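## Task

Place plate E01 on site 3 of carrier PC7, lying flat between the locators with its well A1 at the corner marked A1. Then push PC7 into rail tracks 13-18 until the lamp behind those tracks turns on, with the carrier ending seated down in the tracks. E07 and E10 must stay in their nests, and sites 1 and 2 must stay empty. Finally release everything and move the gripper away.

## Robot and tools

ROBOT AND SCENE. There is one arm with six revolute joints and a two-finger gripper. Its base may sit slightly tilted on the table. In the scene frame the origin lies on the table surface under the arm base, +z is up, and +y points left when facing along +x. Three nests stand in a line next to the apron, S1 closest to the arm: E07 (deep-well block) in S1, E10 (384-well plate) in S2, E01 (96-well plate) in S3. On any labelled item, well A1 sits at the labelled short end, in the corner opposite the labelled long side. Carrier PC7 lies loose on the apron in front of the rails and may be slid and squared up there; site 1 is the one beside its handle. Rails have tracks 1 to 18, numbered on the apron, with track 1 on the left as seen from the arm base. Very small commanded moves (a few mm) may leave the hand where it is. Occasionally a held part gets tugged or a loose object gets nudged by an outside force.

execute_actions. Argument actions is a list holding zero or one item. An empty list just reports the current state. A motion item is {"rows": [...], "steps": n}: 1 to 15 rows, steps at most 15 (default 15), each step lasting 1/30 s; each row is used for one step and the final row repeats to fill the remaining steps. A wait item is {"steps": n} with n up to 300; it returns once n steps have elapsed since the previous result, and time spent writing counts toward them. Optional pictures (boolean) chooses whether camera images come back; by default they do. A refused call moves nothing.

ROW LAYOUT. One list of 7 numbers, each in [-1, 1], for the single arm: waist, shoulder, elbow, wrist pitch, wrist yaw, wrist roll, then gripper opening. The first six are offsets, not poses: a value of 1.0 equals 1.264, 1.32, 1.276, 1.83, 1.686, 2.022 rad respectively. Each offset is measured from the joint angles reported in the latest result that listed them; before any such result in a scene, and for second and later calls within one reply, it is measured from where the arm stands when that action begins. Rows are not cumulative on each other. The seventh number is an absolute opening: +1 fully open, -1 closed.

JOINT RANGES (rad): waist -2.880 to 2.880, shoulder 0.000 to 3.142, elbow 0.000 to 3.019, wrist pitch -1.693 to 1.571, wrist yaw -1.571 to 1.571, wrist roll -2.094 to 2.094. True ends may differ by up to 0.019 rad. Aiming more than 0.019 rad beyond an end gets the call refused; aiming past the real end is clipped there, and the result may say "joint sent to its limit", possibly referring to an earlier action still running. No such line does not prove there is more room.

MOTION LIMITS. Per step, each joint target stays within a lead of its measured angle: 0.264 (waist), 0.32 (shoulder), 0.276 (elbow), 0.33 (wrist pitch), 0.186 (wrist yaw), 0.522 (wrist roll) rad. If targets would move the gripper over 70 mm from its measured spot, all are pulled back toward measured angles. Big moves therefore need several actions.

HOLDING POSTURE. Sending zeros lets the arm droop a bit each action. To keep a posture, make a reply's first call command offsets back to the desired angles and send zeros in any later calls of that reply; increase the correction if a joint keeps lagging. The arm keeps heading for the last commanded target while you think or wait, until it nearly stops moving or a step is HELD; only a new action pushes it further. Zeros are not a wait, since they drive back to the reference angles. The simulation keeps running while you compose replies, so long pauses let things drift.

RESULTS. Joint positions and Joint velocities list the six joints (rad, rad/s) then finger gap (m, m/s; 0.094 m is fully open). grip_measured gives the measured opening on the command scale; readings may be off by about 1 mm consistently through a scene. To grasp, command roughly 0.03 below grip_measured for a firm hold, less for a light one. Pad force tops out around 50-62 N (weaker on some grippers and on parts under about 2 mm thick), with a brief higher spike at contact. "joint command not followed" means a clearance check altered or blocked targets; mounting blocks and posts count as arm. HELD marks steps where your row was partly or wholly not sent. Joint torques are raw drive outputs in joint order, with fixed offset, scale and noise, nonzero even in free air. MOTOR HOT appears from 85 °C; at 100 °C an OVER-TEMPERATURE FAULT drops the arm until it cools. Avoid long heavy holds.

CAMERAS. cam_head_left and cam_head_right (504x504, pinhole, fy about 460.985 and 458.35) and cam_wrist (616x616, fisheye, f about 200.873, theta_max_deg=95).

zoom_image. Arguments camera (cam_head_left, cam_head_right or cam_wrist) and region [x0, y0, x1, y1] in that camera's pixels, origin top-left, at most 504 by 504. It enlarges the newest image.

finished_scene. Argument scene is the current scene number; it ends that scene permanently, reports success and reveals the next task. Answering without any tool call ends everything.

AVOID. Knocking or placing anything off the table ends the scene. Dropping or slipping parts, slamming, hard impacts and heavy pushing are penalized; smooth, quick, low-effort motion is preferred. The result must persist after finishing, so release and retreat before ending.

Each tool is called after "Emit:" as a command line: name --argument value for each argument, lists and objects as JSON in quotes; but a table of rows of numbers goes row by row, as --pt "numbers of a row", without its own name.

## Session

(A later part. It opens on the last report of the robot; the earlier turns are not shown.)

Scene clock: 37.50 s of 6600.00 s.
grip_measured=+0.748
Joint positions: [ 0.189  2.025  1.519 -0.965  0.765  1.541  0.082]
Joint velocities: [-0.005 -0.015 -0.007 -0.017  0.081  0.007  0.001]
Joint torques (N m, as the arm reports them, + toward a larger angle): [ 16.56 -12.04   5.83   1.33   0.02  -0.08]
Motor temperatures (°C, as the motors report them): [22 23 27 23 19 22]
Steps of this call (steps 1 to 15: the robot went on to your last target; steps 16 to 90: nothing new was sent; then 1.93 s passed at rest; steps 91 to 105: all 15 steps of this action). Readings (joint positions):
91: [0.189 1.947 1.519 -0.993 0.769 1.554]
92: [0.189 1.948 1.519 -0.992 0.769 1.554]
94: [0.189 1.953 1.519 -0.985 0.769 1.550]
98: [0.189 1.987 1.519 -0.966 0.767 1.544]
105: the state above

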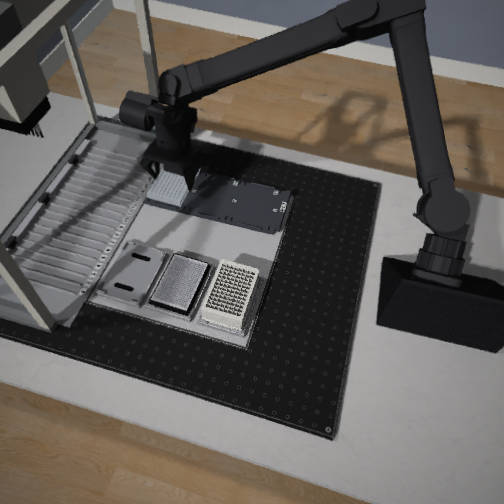

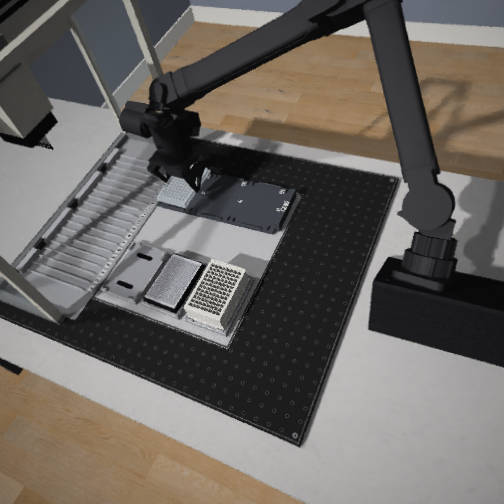

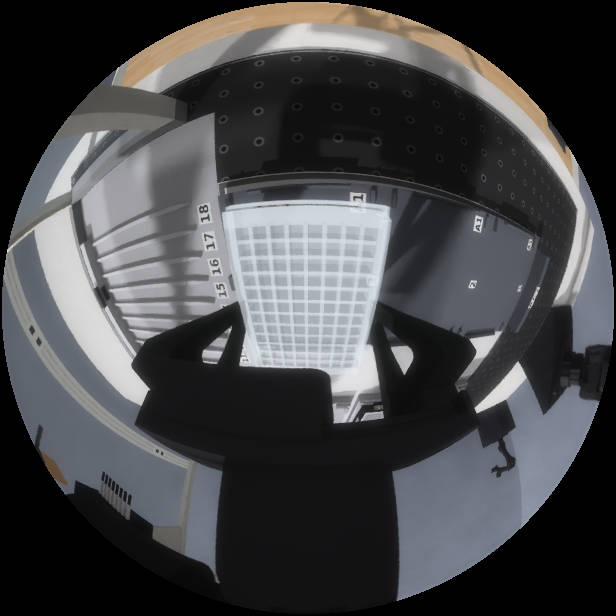

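Emit:
execute_actions --actions '[{"rows":[[-0.027,0,0,0.027,0,-0.033,0.71]]}]'

Emit:
zoom_image --camera "cam_wrist" --region '[160,130,460,380]'

Emit:
zoom_image --camera "cam_head_left" --region '[110,130,250,230]'

Scene clock: 39.70 s of 6600.00 s.
grip_measured=+0.748
Joint positions: [ 0.17   2.025  1.519 -0.935  0.765  1.485  0.082]
Joint velocities: [-0.005 -0.015  0.007  0.007  0.066 -0.037  0.   ]
Joint torques (N m, as the arm reports them, + toward a larger angle): [ 15.33 -12.62   5.86   1.31   0.05  -0.09]
Motor temperatures (°C, as the motors report them): [22 23 27 23 19 22]
Steps of this call (steps 1 to 15: the robot went on to your last target; steps 16 to 51: nothing new was sent; steps 52 to 66: all 15 steps of this action). Readings (joint positions):
52: [0.187 2.025 1.519 -0.959 0.765 1.532]
53: [0.187 2.025 1.519 -0.950 0.765 1.522]
55: [0.182 2.025 1.519 -0.938 0.765 1.508]
59: [0.173 2.025 1.519 -0.935 0.765 1.493]
66: the state above

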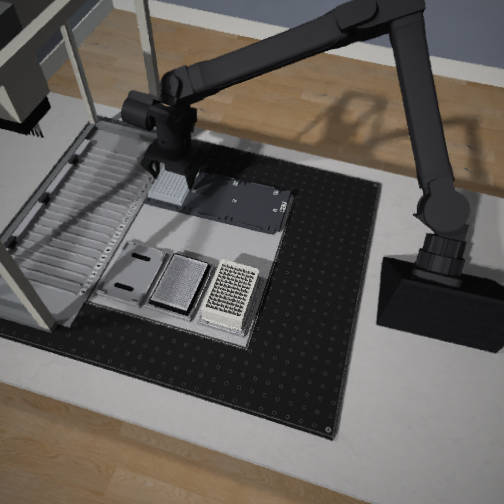

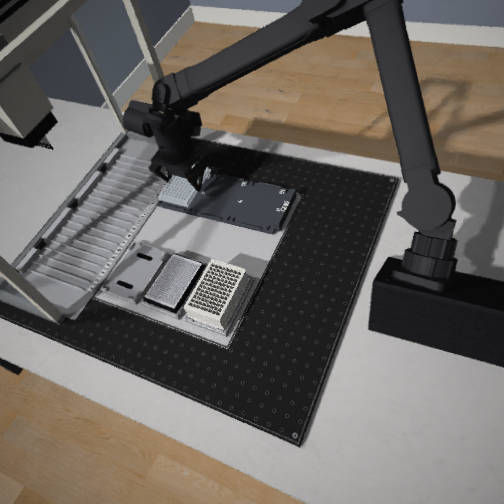

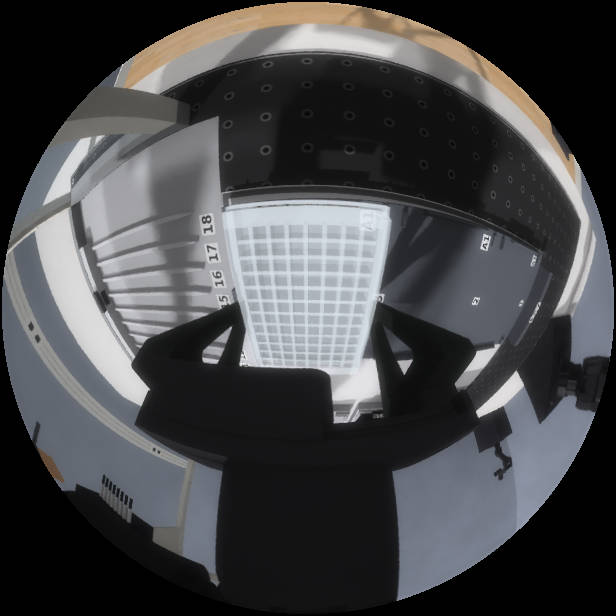

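Region (160, 130, 460, 380) of cam_wrist's 616x616 image, scaled by 1.680, with more detail than that image has.

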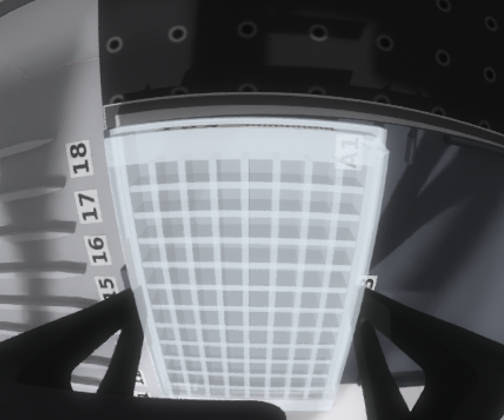

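Region (110, 130, 250, 230) of cam_head_left's 504x504 image, scaled by 3.600, with more detail than that image has; it fills the top 360 rows of this view, and the rest is white.

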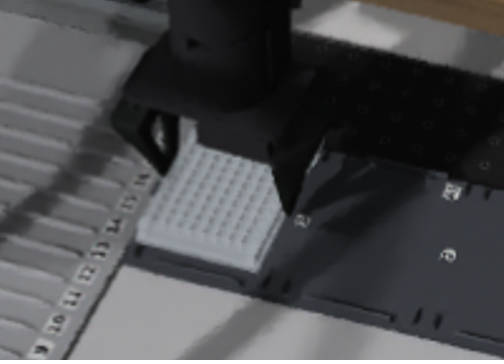

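Emit:
execute_actions --actions '[{"rows":[[0,0.028,0,0,0,0,0.71],[0,0.028,0,0,0,0,0.71],[0,0.028,0,0,0,0,0.71],[-0.02,0.028,0,0.015,0,-0.009,0.71]]}]'

Emit:
zoom_image --camera "cam_wrist" --region '[160,130,460,380]'

Emit:
zoom_image --camera "cam_head_left" --region '[110,130,250,230]'

Scene clock: 42.87 s of 6600.00 s.
grip_measured=+0.748
Joint positions: [ 0.166  2.036  1.519 -0.926  0.765  1.473  0.082]
Joint velocities: [ 0.005 -0.015 -0.012  0.002 -0.022 -0.051 -0.   ]
Joint torques (N m, as the arm reports them, + toward a larger angle): [ 14.78 -10.8    5.75   1.35   0.08  -0.07]
Motor temperatures (°C, as the motors report them): [22 23 27 23 19 22]
Steps of this call (steps 1 to 15: the robot went on to your last target; steps 16 to 80: nothing new was sent; steps 81 to 95: all 15 steps of this action). Readings (joint positions):
81: [0.170 2.026 1.519 -0.935 0.765 1.483]
82: [0.170 2.027 1.519 -0.935 0.765 1.483]
84: [0.169 2.029 1.519 -0.933 0.765 1.482]
88: [0.166 2.036 1.519 -0.926 0.765 1.478]
95: the state above

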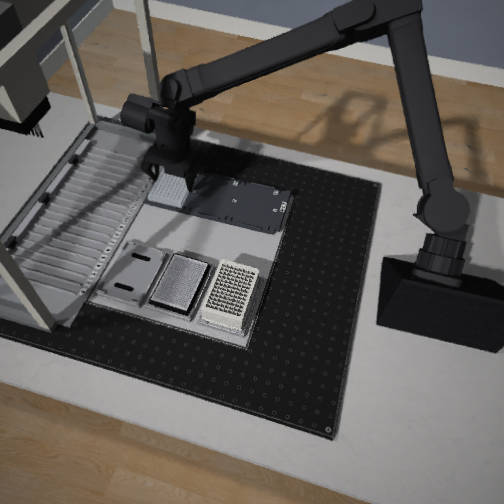

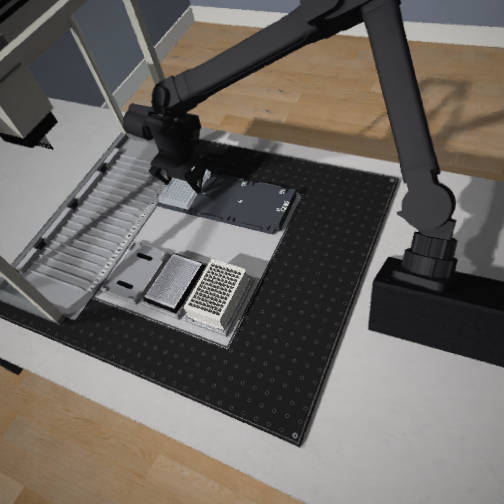

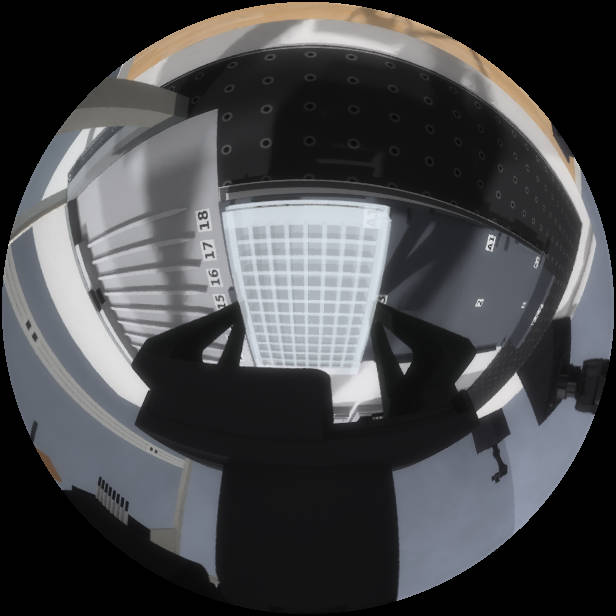

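Region (160, 130, 460, 380) of cam_wrist's 616x616 image, scaled by 1.680, with more detail than that image has.

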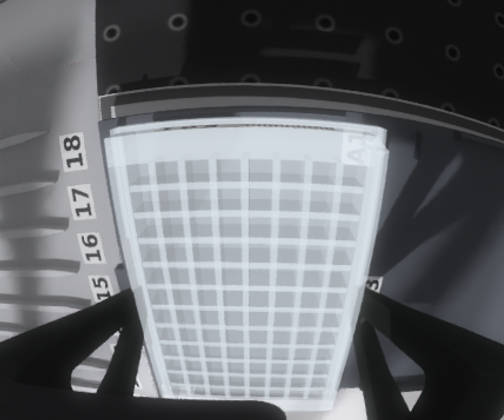

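Region (110, 130, 250, 230) of cam_head_left's 504x504 image, scaled by 3.600, with more detail than that image has; it fills the top 360 rows of this view, and the rest is white.

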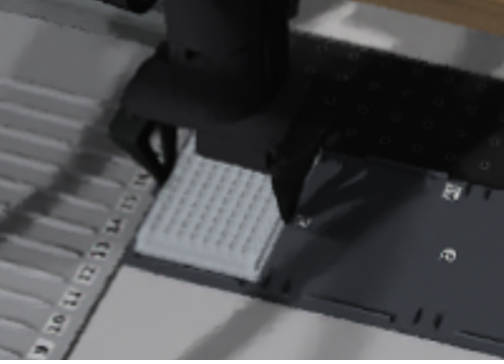

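Emit:
execute_actions --actions '[{"rows":[[-0.023,0.025,0,0.011,0,0,0.71]]}]'

Emit:
zoom_image --camera "cam_wrist" --region '[160,130,460,380]'

Emit:
zoom_image --camera "cam_head_left" --region '[110,130,250,230]'

Scene clock: 45.40 s of 6600.00 s.
grip_measured=+0.748
Joint positions: [ 0.166  2.037  1.519 -0.926  0.765  1.473  0.082]
Joint velocities: [-0.005 -0.015 -0.012  0.007 -0.125  0.007 -0.001]
Joint torques (N m, as the arm reports them, + toward a larger angle): [ 14.13 -10.33   5.79   1.39   0.04   0.01]
Motor temperatures (°C, as the motors report them): [22 23 27 23 19 22]
Steps of this call (steps 1 to 15: the robot went on to your last target; steps 16 to 61: nothing new was sent; steps 62 to 76: all 15 steps of this action). Readings (joint positions):
62: [0.166 2.037 1.519 -0.926 0.765 1.473]
63: [0.166 2.037 1.519 -0.926 0.765 1.473]
65: [0.166 2.037 1.519 -0.926 0.765 1.473]
69: [0.166 2.037 1.519 -0.926 0.765 1.473]
76: the state above

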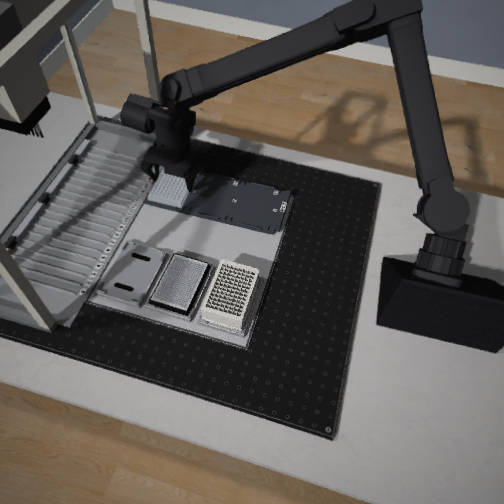

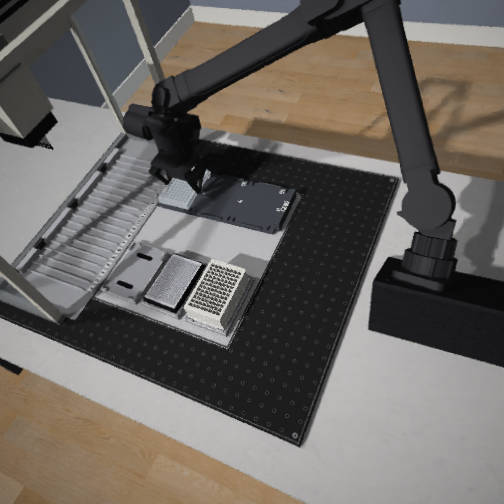

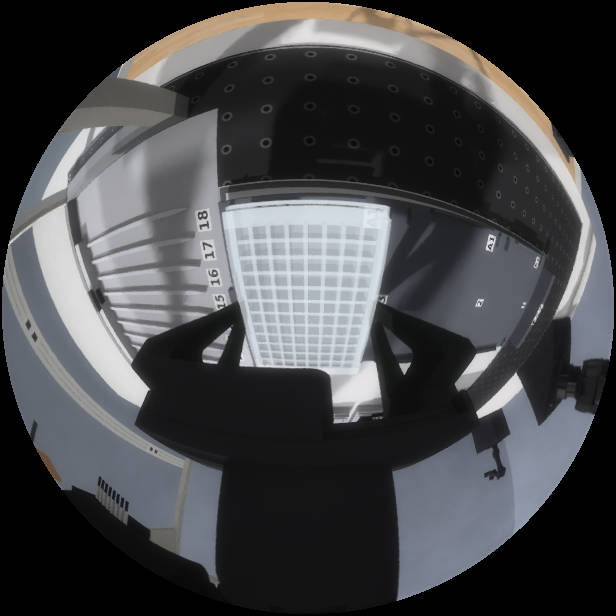

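Region (160, 130, 460, 380) of cam_wrist's 616x616 image, scaled by 1.680, with more detail than that image has.

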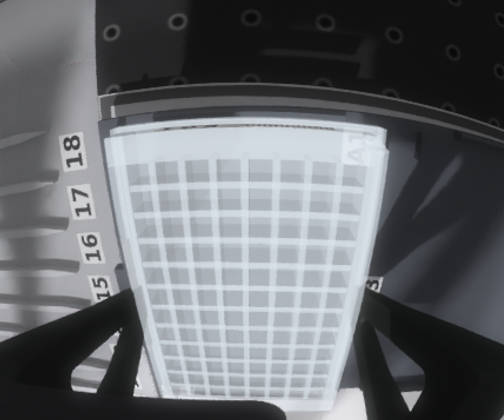

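Region (110, 130, 250, 230) of cam_head_left's 504x504 image, scaled by 3.600, with more detail than that image has; it fills the top 360 rows of this view, and the rest is white.

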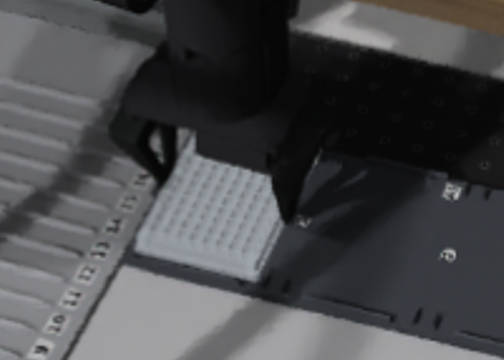

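Contact; release as before.

Emit:
execute_actions --actions '[{"rows":[[0,0,0.01,0,0,0,0.72],[0,0,0.01,0,0,0,0.75],[0,0,0.01,0,0,0,0.77],[0,0,0.01,0,0,0,0.8],[0,0,0.01,0,0,0,0.85],[0,0,0.01,0,0,0,1]]}]'

Emit:
zoom_image --camera "cam_wrist" --region '[160,130,460,380]'

Emit:
zoom_image --camera "cam_head_left" --region '[110,130,250,230]'

Scene clock: 47.93 s of 6600.00 s.
grip_measured=+1.000
Joint positions: [ 0.166  2.037  1.519 -0.926  0.765  1.473  0.094]
Joint velocities: [-0.005  0.005 -0.017 -0.022  0.051 -0.051  0.   ]
Joint torques (N m, as the arm reports them, + toward a larger angle): [ 16.82 -12.82   6.86   0.71   0.06   0.  ]
Motor temperatures (°C, as the motors report them): [22 23 27 23 19 22]
Steps of this call (steps 1 to 15: the robot went on to your last target; steps 16 to 61: nothing new was sent; steps 62 to 76: all 15 steps of this action). Readings (joint positions):
62: [0.166 2.037 1.519 -0.926 0.765 1.473]
63: [0.166 2.037 1.519 -0.926 0.765 1.473]
65: [0.166 2.037 1.519 -0.926 0.765 1.473]
69: [0.166 2.037 1.519 -0.926 0.765 1.473]
76: the state above

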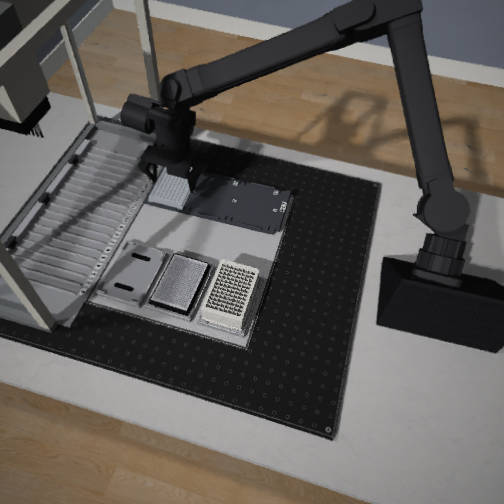

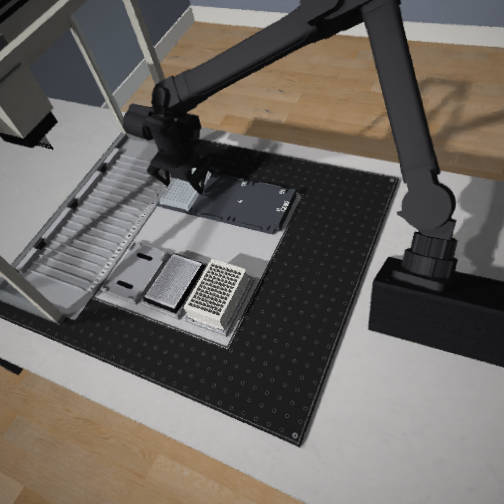

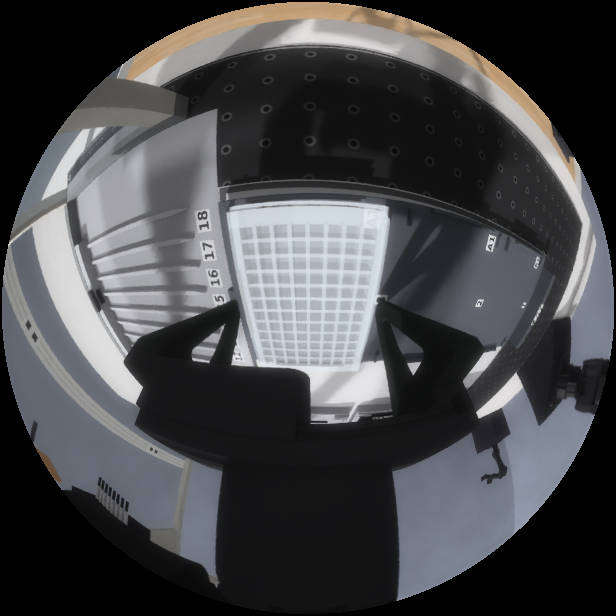

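Region (160, 130, 460, 380) of cam_wrist's 616x616 image, scaled by 1.680, with more detail than that image has.

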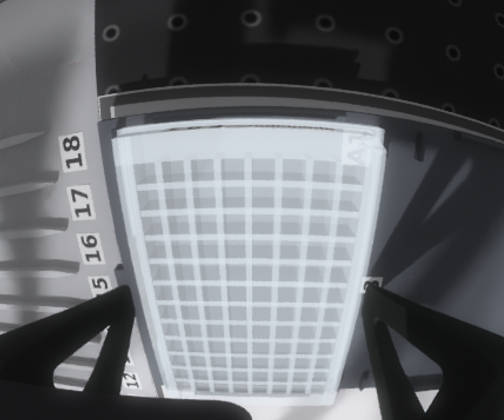

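Region (110, 130, 250, 230) of cam_head_left's 504x504 image, scaled by 3.600, with more detail than that image has; it fills the top 360 rows of this view, and the rest is white.

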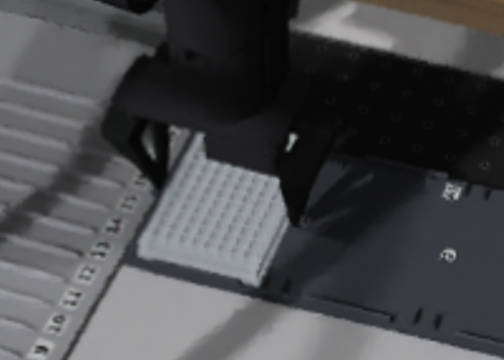

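Emit:
execute_actions --actions '[{"rows":[[0.02,-0.02,0.02,0,0,0,1],[0.03,-0.03,0.02,-0.01,0,0.01,1],[0.04,-0.04,0.02,-0.02,0,0.02,1],[0.04,-0.045,0.02,-0.03,0,0.03,1],[0.04,-0.045,0.02,-0.04,0,0.03,1],[0.04,-0.045,0.02,-0.04,0,0.03,1],[0.04,-0.045,0.02,-0.04,0,0.03,1],[0.04,-0.045,0.02,-0.04,0,0.03,1],[0.04,-0.045,0.02,-0.04,0,0.03,1],[0.04,-0.045,0.02,-0.04,0,0.03,1],[0.04,-0.09,-0.02,-0.03,0,0.03,1],[0.04,-0.14,-0.08,-0.02,0,0.03,1],[0.04,-0.19,-0.14,0,0,0.03,1],[0.04,-0.25,-0.2,0.02,0,0.03,1],[0.04,-0.48,-0.63,0.089,0,0.03,0.3]]}]' --pictures false

Emit:
execute_actions --actions '[{"steps":30}]'

Emit:
zoom_image --camera "cam_head_left" --region '[110,140,230,230]'

Scene clock: 56.17 s of 6600.00 s.
grip_measured=+0.836
Joint positions: [ 0.213  1.847  1.337 -0.914  0.765  1.519  0.086]
Joint velocities: [-0.005 -1.675 -1.951  1.155 -0.051  0.022 -0.421]
Joint torques (N m, as the arm reports them, + toward a larger angle): [ 15.19 -16.01   5.59   1.09   0.06   0.1 ]
Motor temperatures (°C, as the motors report them): [22 23 27 23 19 22]
Steps of this call (steps 1 to 15: the robot went on to your last target; steps 16 to 90: nothing new was sent; then 4.73 s passed at rest; steps 91 to 105: all 15 steps of this action). Readings (joint positions):
91: [0.167 2.037 1.519 -0.926 0.765 1.473]
92: [0.168 2.036 1.519 -0.926 0.765 1.475]
94: [0.174 2.031 1.519 -0.940 0.765 1.488]
98: [0.197 2.008 1.519 -0.978 0.765 1.510]
105: the state above

Scene clock: 57.17 s of 6600.00 s.
grip_measured=+0.301
Joint positions: [ 0.213  1.401  0.707 -0.781  0.765  1.526  0.061]
Joint velocities: [-0.005 -0.005 -0.002  0.007 -0.007  0.051 -0.001]
Joint torques (N m, as the arm reports them, + toward a larger angle): [ 8.27 -5.55  5.86  1.3   0.04  0.09]
Motor temperatures (°C, as the motors report them): [22 23 27 23 19 22]
Steps of this call (steps 1 to 30: the robot went on to your last target). Readings (joint positions):
1: [0.213 1.788 1.267 -0.880 0.765 1.519]
2: [0.213 1.724 1.199 -0.856 0.765 1.520]
4: [0.213 1.585 1.065 -0.823 0.765 1.520]
8: [0.213 1.370 0.830 -0.798 0.767 1.522]
30: the state above
The arm was judged still, so your last target was given up. Only a new action makes it travel on or press farther. Fingers that are still opening or closing keep moving.

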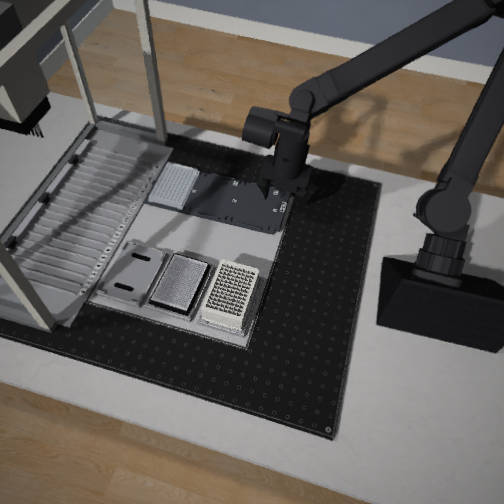

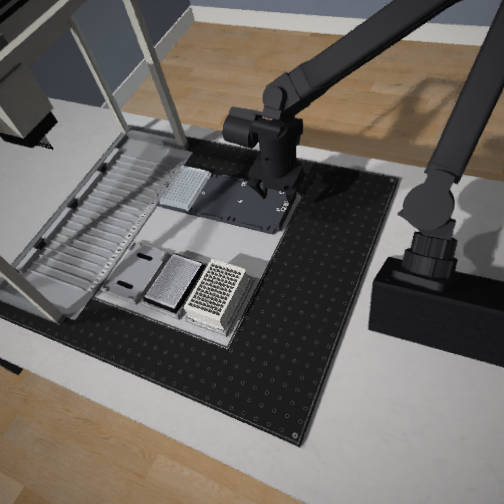

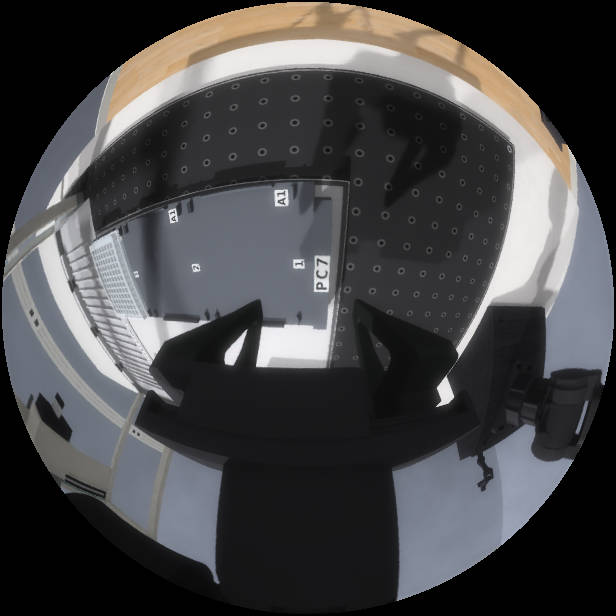

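Region (110, 140, 230, 230) of cam_head_left's 504x504 image, scaled by 4.200, with more detail than that image has; it fills the top 378 rows of this view, and the rest is white.

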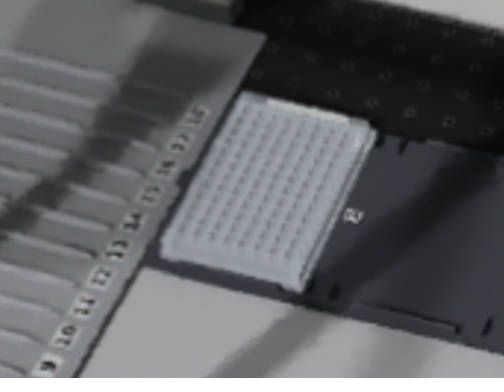

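Emit:
execute_actions --actions '[{"rows":[[-0.02,0,-0.02,0.02,0,-0.02,0.2],[-0.035,0,-0.03,0.035,0,-0.03,0.2],[-0.05,0,-0.04,0.05,0,-0.04,0.2],[-0.065,0,-0.05,0.065,-0.005,-0.05,0.2],[-0.078,0,-0.06,0.08,-0.01,-0.06,0.2],[-0.09,0,-0.062,0.092,-0.01,-0.072,0.2],[-0.098,0,-0.062,0.104,-0.01,-0.072,0.2]]}]'

Scene clock: 60.07 s of 6600.00 s.
grip_measured=+0.201
Joint positions: [ 0.089  1.401  0.633 -0.609  0.751  1.398  0.056]
Joint velocities: [-0.015 -0.015 -0.002  0.012 -0.007 -0.081  0.   ]
Joint torques (N m, as the arm reports them, + toward a larger angle): [ 7.74 -5.9   3.94  1.33 -0.03 -0.07]
Motor temperatures (°C, as the motors report them): [22 23 27 23 19 22]
Steps of this call (steps 1 to 72: nothing new was sent; steps 73 to 87: all 15 steps of this action). Readings (joint positions):
73: [0.213 1.401 0.706 -0.777 0.765 1.521]
74: [0.210 1.401 0.701 -0.764 0.765 1.512]
76: [0.190 1.401 0.682 -0.722 0.762 1.488]
80: [0.115 1.401 0.638 -0.636 0.751 1.433]
87: the state above

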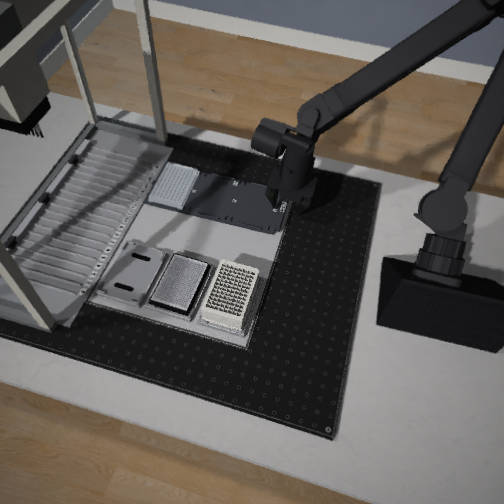

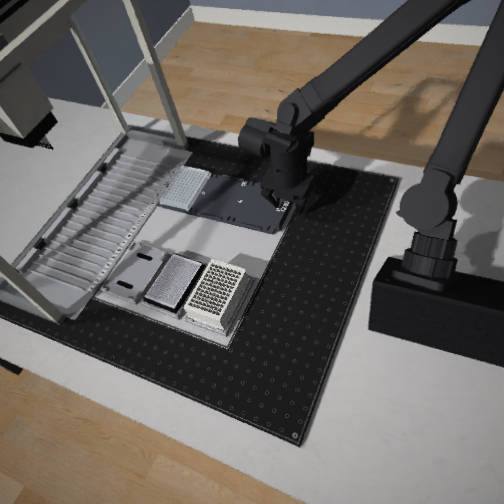

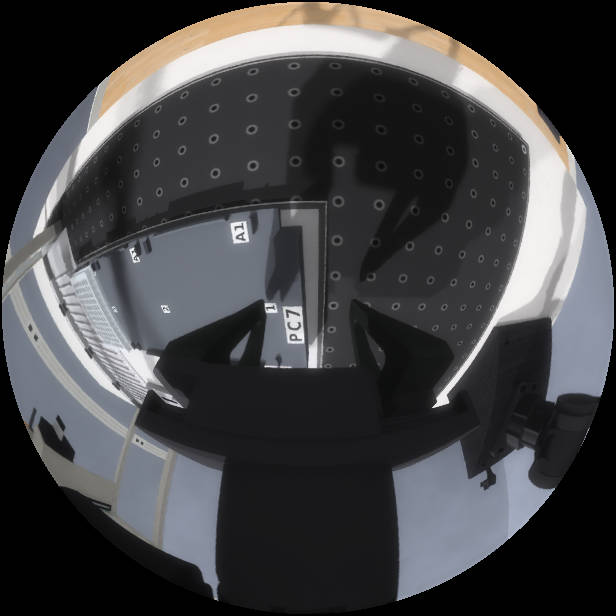

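Emit:
execute_actions --actions '[{"rows":[[0,0.043,0.037,0.028,0,-0.022,0.1]]}]' --pictures false

Emit:
execute_actions --actions '[{"rows":[[0,0,0,0,0,0,-0.1],[0,0,0,0,0,0,-0.3],[0,0,0,0,0,0,-0.4],[0,0,0,0,0,0,-0.5],[0,0,0,0,0,0,-0.55],[0,0,0,0,0,0,-0.6],[0,0,0,0,0,0,-0.65],[0,0,0,0,0,0,-0.7],[0,0,0,0,0,0,-0.75],[0,0,0,0,0,0,-0.81]]}]' --pictures false

Emit:
execute_actions --actions '[{"rows":[[0.03,0.03,0.01,0,0,0.027,-0.81]]}]'

Emit:
zoom_image --camera "cam_head_left" --region '[90,130,310,250]'

Scene clock: 62.80 s of 6600.00 s.
grip_measured=+0.101
Joint positions: [ 0.089  1.444  0.65  -0.575  0.751  1.365  0.052]
Joint velocities: [-0.015 -0.005  0.007 -0.022  0.081 -0.007  0.001]
Joint torques (N m, as the arm reports them, + toward a larger angle): [ 7.97 -5.07  6.75  1.29  0.03 -0.11]
Motor temperatures (°C, as the motors report them): [22 23 27 23 19 22]
Steps of this call (steps 1 to 15: the robot went on to your last target; steps 16 to 67: nothing new was sent; steps 68 to 82: all 15 steps of this action). Readings (joint positions):
68: [0.089 1.404 0.634 -0.603 0.751 1.385]
69: [0.089 1.410 0.636 -0.594 0.751 1.380]
71: [0.089 1.429 0.645 -0.581 0.751 1.374]
75: [0.089 1.444 0.650 -0.575 0.751 1.367]
82: the state above

Scene clock: 63.30 s of 6600.00 s.
grip_measured=-0.771
Joint positions: [ 0.091  1.442  0.648 -0.58   0.755  1.364  0.011]
Joint velocities: [-0.005 -0.005  0.002  0.007  0.007 -0.051 -0.001]
Joint torques (N m, as the arm reports them, + toward a larger angle): [ 7.8  -5.96  4.43  0.89 -0.1   0.  ]
Motor temperatures (°C, as the motors report them): [22 23 27 23 19 22]
Steps of this call (steps 1 to 15: all 15 steps of this action). Readings (joint positions):
1: [0.089 1.444 0.650 -0.575 0.751 1.365]
2: [0.089 1.444 0.650 -0.575 0.751 1.365]
4: [0.089 1.444 0.650 -0.575 0.751 1.365]
8: [0.091 1.443 0.649 -0.576 0.754 1.365]
15: the state above

Scene clock: 63.80 s of 6600.00 s.
grip_measured=-0.771
Joint positions: [ 0.107  1.459  0.648 -0.58   0.761  1.41   0.011]
Joint velocities: [ 0.015  0.005  0.007  0.007  0.007 -0.007  0.   ]
Joint torques (N m, as the arm reports them, + toward a larger angle): [ 9.94 -4.38  5.28  0.72 -0.15  0.11]
Motor temperatures (°C, as the motors report them): [22 22 27 23 19 22]
Steps of this call (steps 1 to 15: all 15 steps of this action). Readings (joint positions):
1: [0.093 1.443 0.648 -0.580 0.757 1.369]
2: [0.095 1.446 0.648 -0.580 0.759 1.375]
4: [0.103 1.454 0.648 -0.580 0.760 1.389]
8: [0.107 1.459 0.648 -0.580 0.761 1.407]
15: the state above

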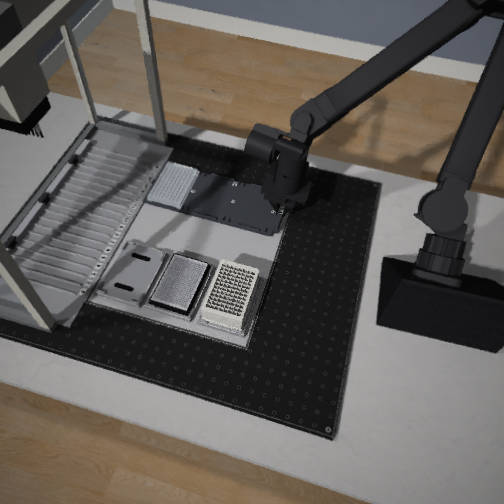

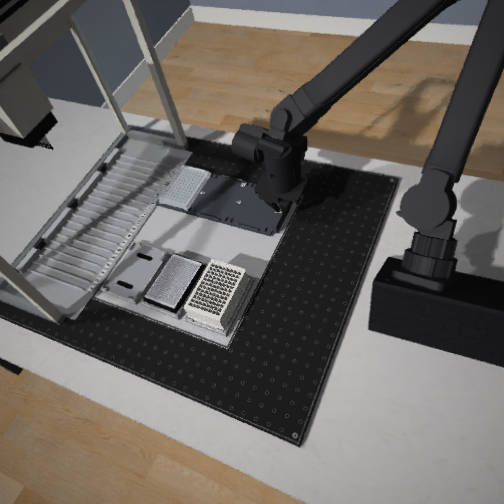

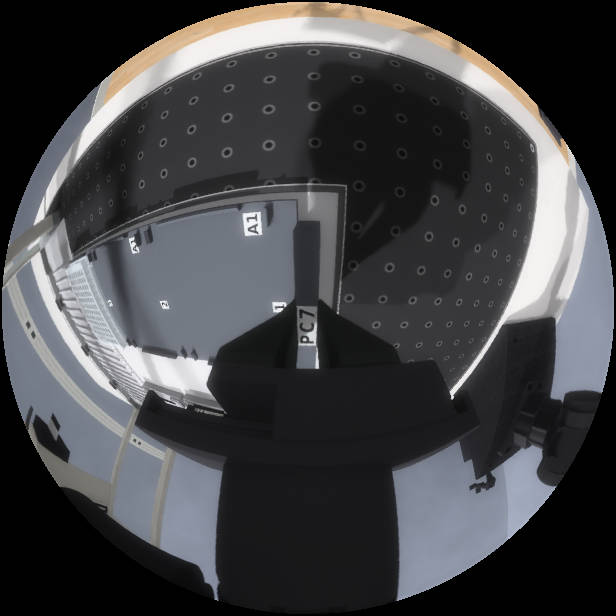

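Region (90, 130, 310, 250) of cam_head_left's 504x504 image, scaled by 2.291, with more detail than that image has; it fills the top 275 rows of this view, and the rest is white.

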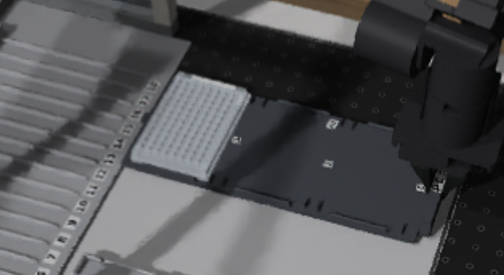

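Emit:
execute_actions --actions '[{"rows":[[0.012,0.014,0.025,0,0,0,-0.63],[0.013,0.016,0.03,0,0,0,-0.63],[0.015,0.024,0.04,0,0,0,-0.63],[0.016,0.032,0.051,-0.004,0,0.005,-0.63],[0.018,0.041,0.062,-0.008,0,0.007,-0.63],[0.019,0.049,0.072,-0.011,0,0.009,-0.63],[0.021,0.058,0.083,-0.013,0,0.011,-0.63],[0.022,0.066,0.094,-0.015,0,0.013,-0.63],[0.024,0.074,0.104,-0.017,0,0.015,-0.63],[0.025,0.083,0.115,-0.019,0,0.017,-0.63],[0.027,0.091,0.126,-0.021,0,0.019,-0.63],[0.028,0.1,0.136,-0.023,0,0.021,-0.63],[0.03,0.108,0.147,-0.025,0,0.022,-0.63],[0.031,0.116,0.158,-0.027,0,0.022,-0.63],[0.033,0.124,0.168,-0.029,0,0.022,-0.63]]}]' --pictures false

Emit:
execute_actions --actions '[{"steps":8}]'

Emit:
zoom_image --camera "cam_head_left" --region '[90,130,230,230]'

Scene clock: 67.87 s of 6600.00 s.
grip_measured=-0.630
Joint positions: [ 0.135  1.576  0.776 -0.632  0.768  1.444  0.017]
Joint velocities: [ 0.054  0.357  0.462 -0.085 -0.022 -0.022 -0.001]
Joint torques (N m, as the arm reports them, + toward a larger angle): [10.63 -5.35  9.28  0.83 -0.16  0.04]
Motor temperatures (°C, as the motors report them): [22 22 27 23 19 22]
Steps of this call (steps 1 to 15: the robot went on to your last target; steps 16 to 90: nothing new was sent; then 0.57 s passed at rest; steps 91 to 105: all 15 steps of this action). Readings (joint positions):
91: [0.108 1.459 0.648 -0.580 0.762 1.410]
92: [0.110 1.459 0.648 -0.580 0.762 1.410]
94: [0.113 1.465 0.654 -0.581 0.762 1.410]
98: [0.119 1.491 0.679 -0.608 0.769 1.419]
105: the state above

Scene clock: 68.13 s of 6600.00 s.
grip_measured=-0.630
Joint positions: [ 0.138  1.607  0.819 -0.633  0.765  1.446  0.017]
Joint velocities: [-0.005 -0.005 -0.012 -0.007 -0.022 -0.051  0.001]
Joint torques (N m, as the arm reports them, + toward a larger angle): [11.28 -6.15  8.09  0.67 -0.09  0.09]
Motor temperatures (°C, as the motors report them): [22 22 27 23 19 22]
Steps of this call (steps 1 to 8: the robot went on to your last target). Readings (joint positions):
1: [0.137 1.588 0.790 -0.633 0.768 1.444]
2: [0.137 1.596 0.802 -0.633 0.766 1.445]
4: [0.138 1.606 0.816 -0.633 0.765 1.445]
8: the state above

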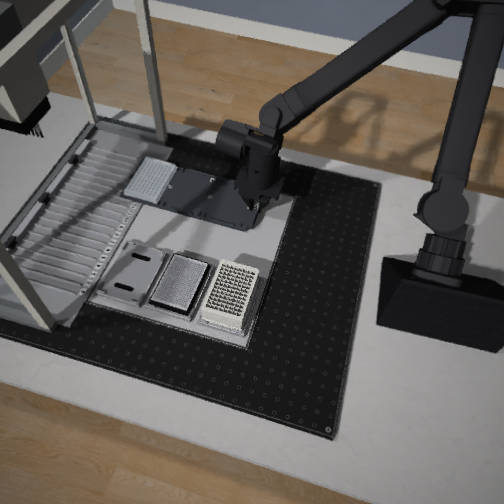

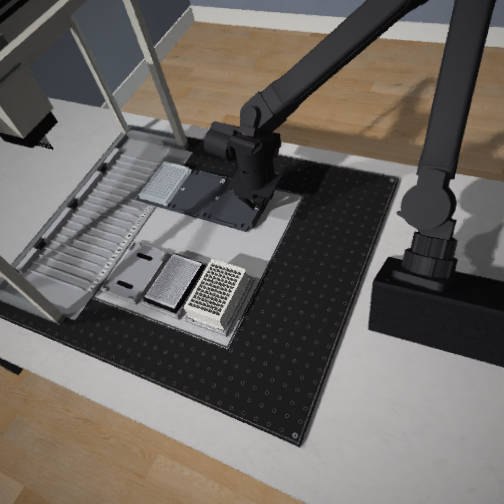

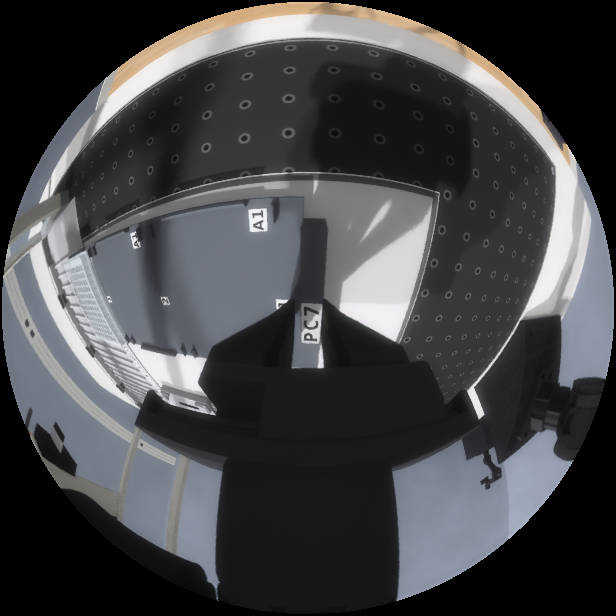

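Region (90, 130, 230, 230) of cam_head_left's 504x504 image, scaled by 3.600, with more detail than that image has; it fills the top 360 rows of this view, and the rest is white.

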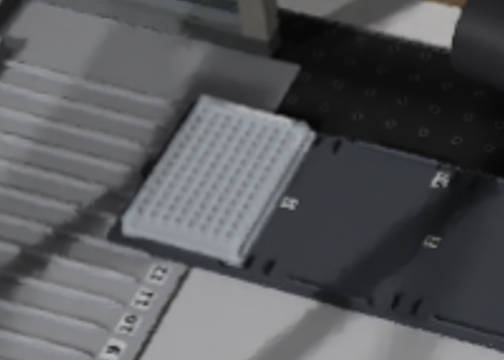

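Emit:
execute_actions --actions '[{"rows":[[0,0,0.045,0,0,0.005,-0.63],[0,0.01,0.057,0,0,0.007,-0.63],[0,0.02,0.069,-0.004,0,0.009,-0.63],[0,0.029,0.081,-0.008,0,0.011,-0.63],[0,0.037,0.093,-0.012,0,0.013,-0.63],[0,0.045,0.105,-0.015,0,0.015,-0.63],[0,0.054,0.117,-0.018,0,0.017,-0.63],[0,0.062,0.129,-0.021,0,0.02,-0.63],[0.005,0.07,0.141,-0.024,0,0.02,-0.63],[0.01,0.079,0.153,-0.027,0,0.02,-0.63],[0.01,0.087,0.165,-0.03,0,0.02,-0.63],[0.01,0.096,0.177,-0.033,0,0.02,-0.63],[0.014,0.104,0.189,-0.036,0,0.02,-0.63],[0.014,0.113,0.201,-0.04,0,0.02,-0.63],[0.014,0.122,0.212,-0.043,0,0.02,-0.63]]}]' --pictures false

Emit:
execute_actions --actions '[{"steps":8}]'

Scene clock: 71.77 s of 6600.00 s.
grip_measured=-0.630
Joint positions: [ 0.138  1.727  1.006 -0.7    0.765  1.473  0.017]
Joint velocities: [-0.015  0.308  0.496 -0.178 -0.022  0.022  0.   ]
Joint torques (N m, as the arm reports them, + toward a larger angle): [13.68 -7.67  9.26  0.68  0.05  0.14]
Motor temperatures (°C, as the motors report them): [22 22 27 23 19 22]
Steps of this call (steps 1 to 30: the robot went on to your last target; steps 31 to 90: nothing new was sent; then 0.13 s passed at rest; steps 91 to 105: all 15 steps of this action). Readings (joint positions):
91: [0.138 1.607 0.819 -0.633 0.765 1.446]
92: [0.138 1.607 0.820 -0.633 0.765 1.447]
94: [0.138 1.612 0.827 -0.639 0.765 1.451]
98: [0.138 1.646 0.878 -0.668 0.765 1.463]
105: the state above

Scene clock: 72.03 s of 6600.00 s.
grip_measured=-0.630
Joint positions: [ 0.139  1.75   1.041 -0.706  0.765  1.475  0.017]
Joint velocities: [-0.005 -0.015  0.007  0.002 -0.037 -0.081 -0.001]
Joint torques (N m, as the arm reports them, + toward a larger angle): [13.86 -8.21  8.82  0.47  0.03  0.1 ]
Motor temperatures (°C, as the motors report them): [22 22 27 23 19 22]
Steps of this call (steps 1 to 8: the robot went on to your last target). Readings (joint positions):
1: [0.138 1.736 1.020 -0.703 0.765 1.474]
2: [0.138 1.743 1.031 -0.705 0.765 1.474]
4: [0.139 1.750 1.041 -0.705 0.765 1.474]
8: the state above

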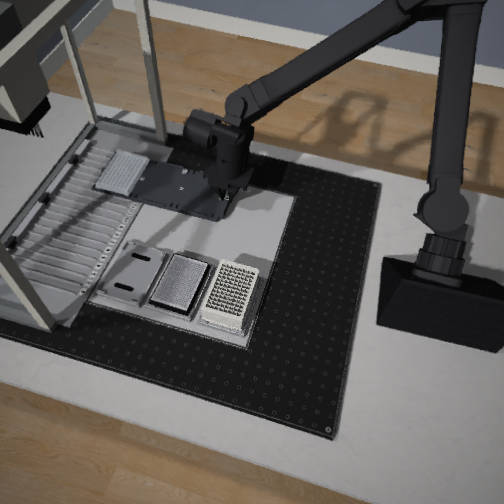

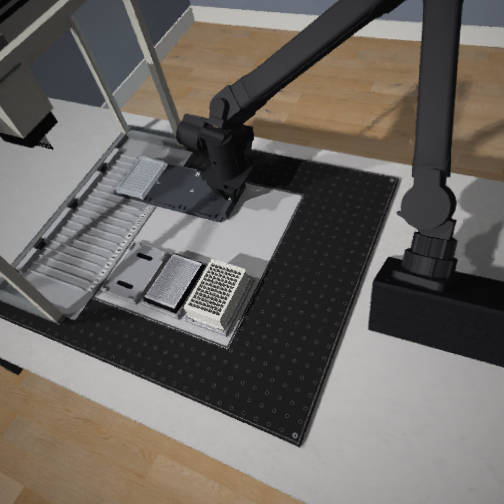

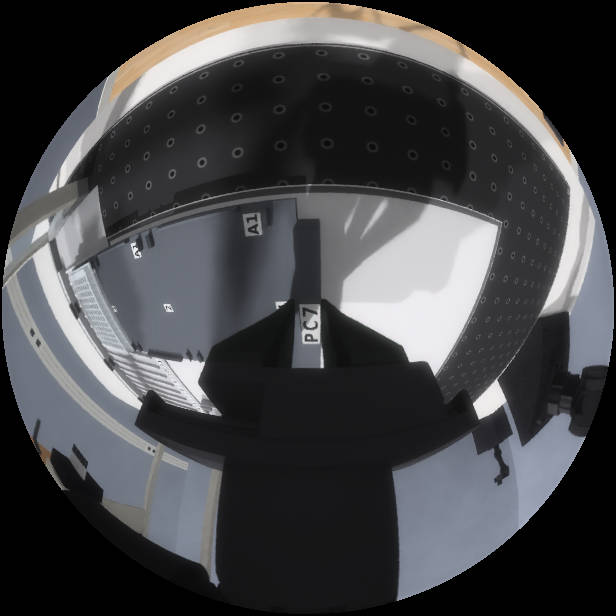

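Emit:
execute_actions --actions '[{"rows":[[0.015,0.012,0.048,0,0,0,-0.63],[0.016,0.022,0.061,-0.004,0,0,-0.63],[0.017,0.031,0.074,-0.008,0,0,-0.63],[0.018,0.04,0.087,-0.012,0,0,-0.63],[0.019,0.048,0.1,-0.016,0,0,-0.63],[0.02,0.056,0.113,-0.02,0,0,-0.63],[0.021,0.064,0.126,-0.024,0,0,-0.63],[0.022,0.072,0.139,-0.028,0,0,-0.63],[0.023,0.08,0.152,-0.032,0,0,-0.63],[0.024,0.088,0.165,-0.036,0,0,-0.63],[0.025,0.096,0.178,-0.04,0,0,-0.63],[0.025,0.104,0.191,-0.044,0,0,-0.63],[0.026,0.112,0.204,-0.048,0,0,-0.63],[0.026,0.12,0.216,-0.052,0,0,-0.63],[0.026,0.128,0.227,-0.056,0,0,-0.63]]}]' --pictures false

Emit:
execute_actions --actions '[{"steps":10}]'

Scene clock: 75.40 s of 6600.00 s.
grip_measured=-0.630
Joint positions: [ 0.15   1.882  1.247 -0.792  0.767  1.476  0.017]
Joint velocities: [ 0.015  0.269  0.442 -0.247 -0.037 -0.022  0.   ]
Joint torques (N m, as the arm reports them, + toward a larger angle): [16.34 -9.79 10.05  0.79  0.01  0.  ]
Motor temperatures (°C, as the motors report them): [22 22 27 23 19 22]
Steps of this call (steps 1 to 30: the robot went on to your last target; steps 31 to 86: nothing new was sent; steps 87 to 101: all 15 steps of this action). Readings (joint positions):
87: [0.139 1.750 1.042 -0.706 0.765 1.476]
88: [0.139 1.751 1.043 -0.707 0.765 1.476]
90: [0.139 1.757 1.053 -0.723 0.767 1.476]
94: [0.144 1.794 1.107 -0.755 0.768 1.476]
101: the state above

Scene clock: 75.73 s of 6600.00 s.
grip_measured=-0.630
Joint positions: [ 0.152  1.901  1.277 -0.8    0.767  1.476  0.017]
Joint velocities: [-0.015 -0.015  0.002 -0.007  0.037 -0.066 -0.   ]
Joint torques (N m, as the arm reports them, + toward a larger angle): [16.69 -9.88  9.76  0.45  0.01 -0.01]
Motor temperatures (°C, as the motors report them): [22 22 27 23 19 22]
Steps of this call (steps 1 to 10: the robot went on to your last target). Readings (joint positions):
1: [0.151 1.890 1.260 -0.798 0.767 1.476]
2: [0.152 1.896 1.269 -0.800 0.767 1.476]
4: [0.152 1.901 1.277 -0.800 0.767 1.476]
8: [0.152 1.901 1.277 -0.800 0.767 1.476]
10: the state above

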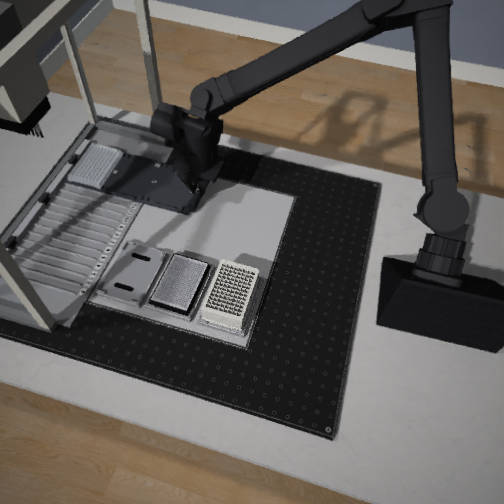

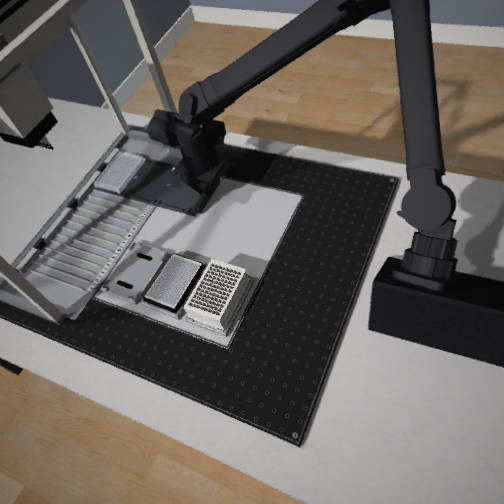

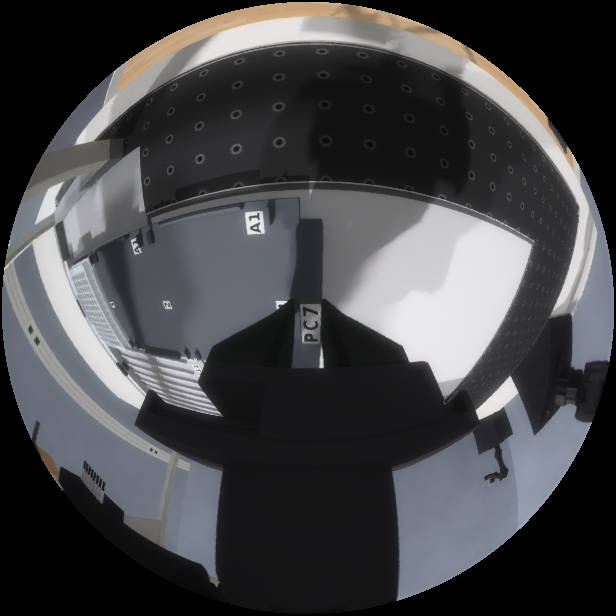

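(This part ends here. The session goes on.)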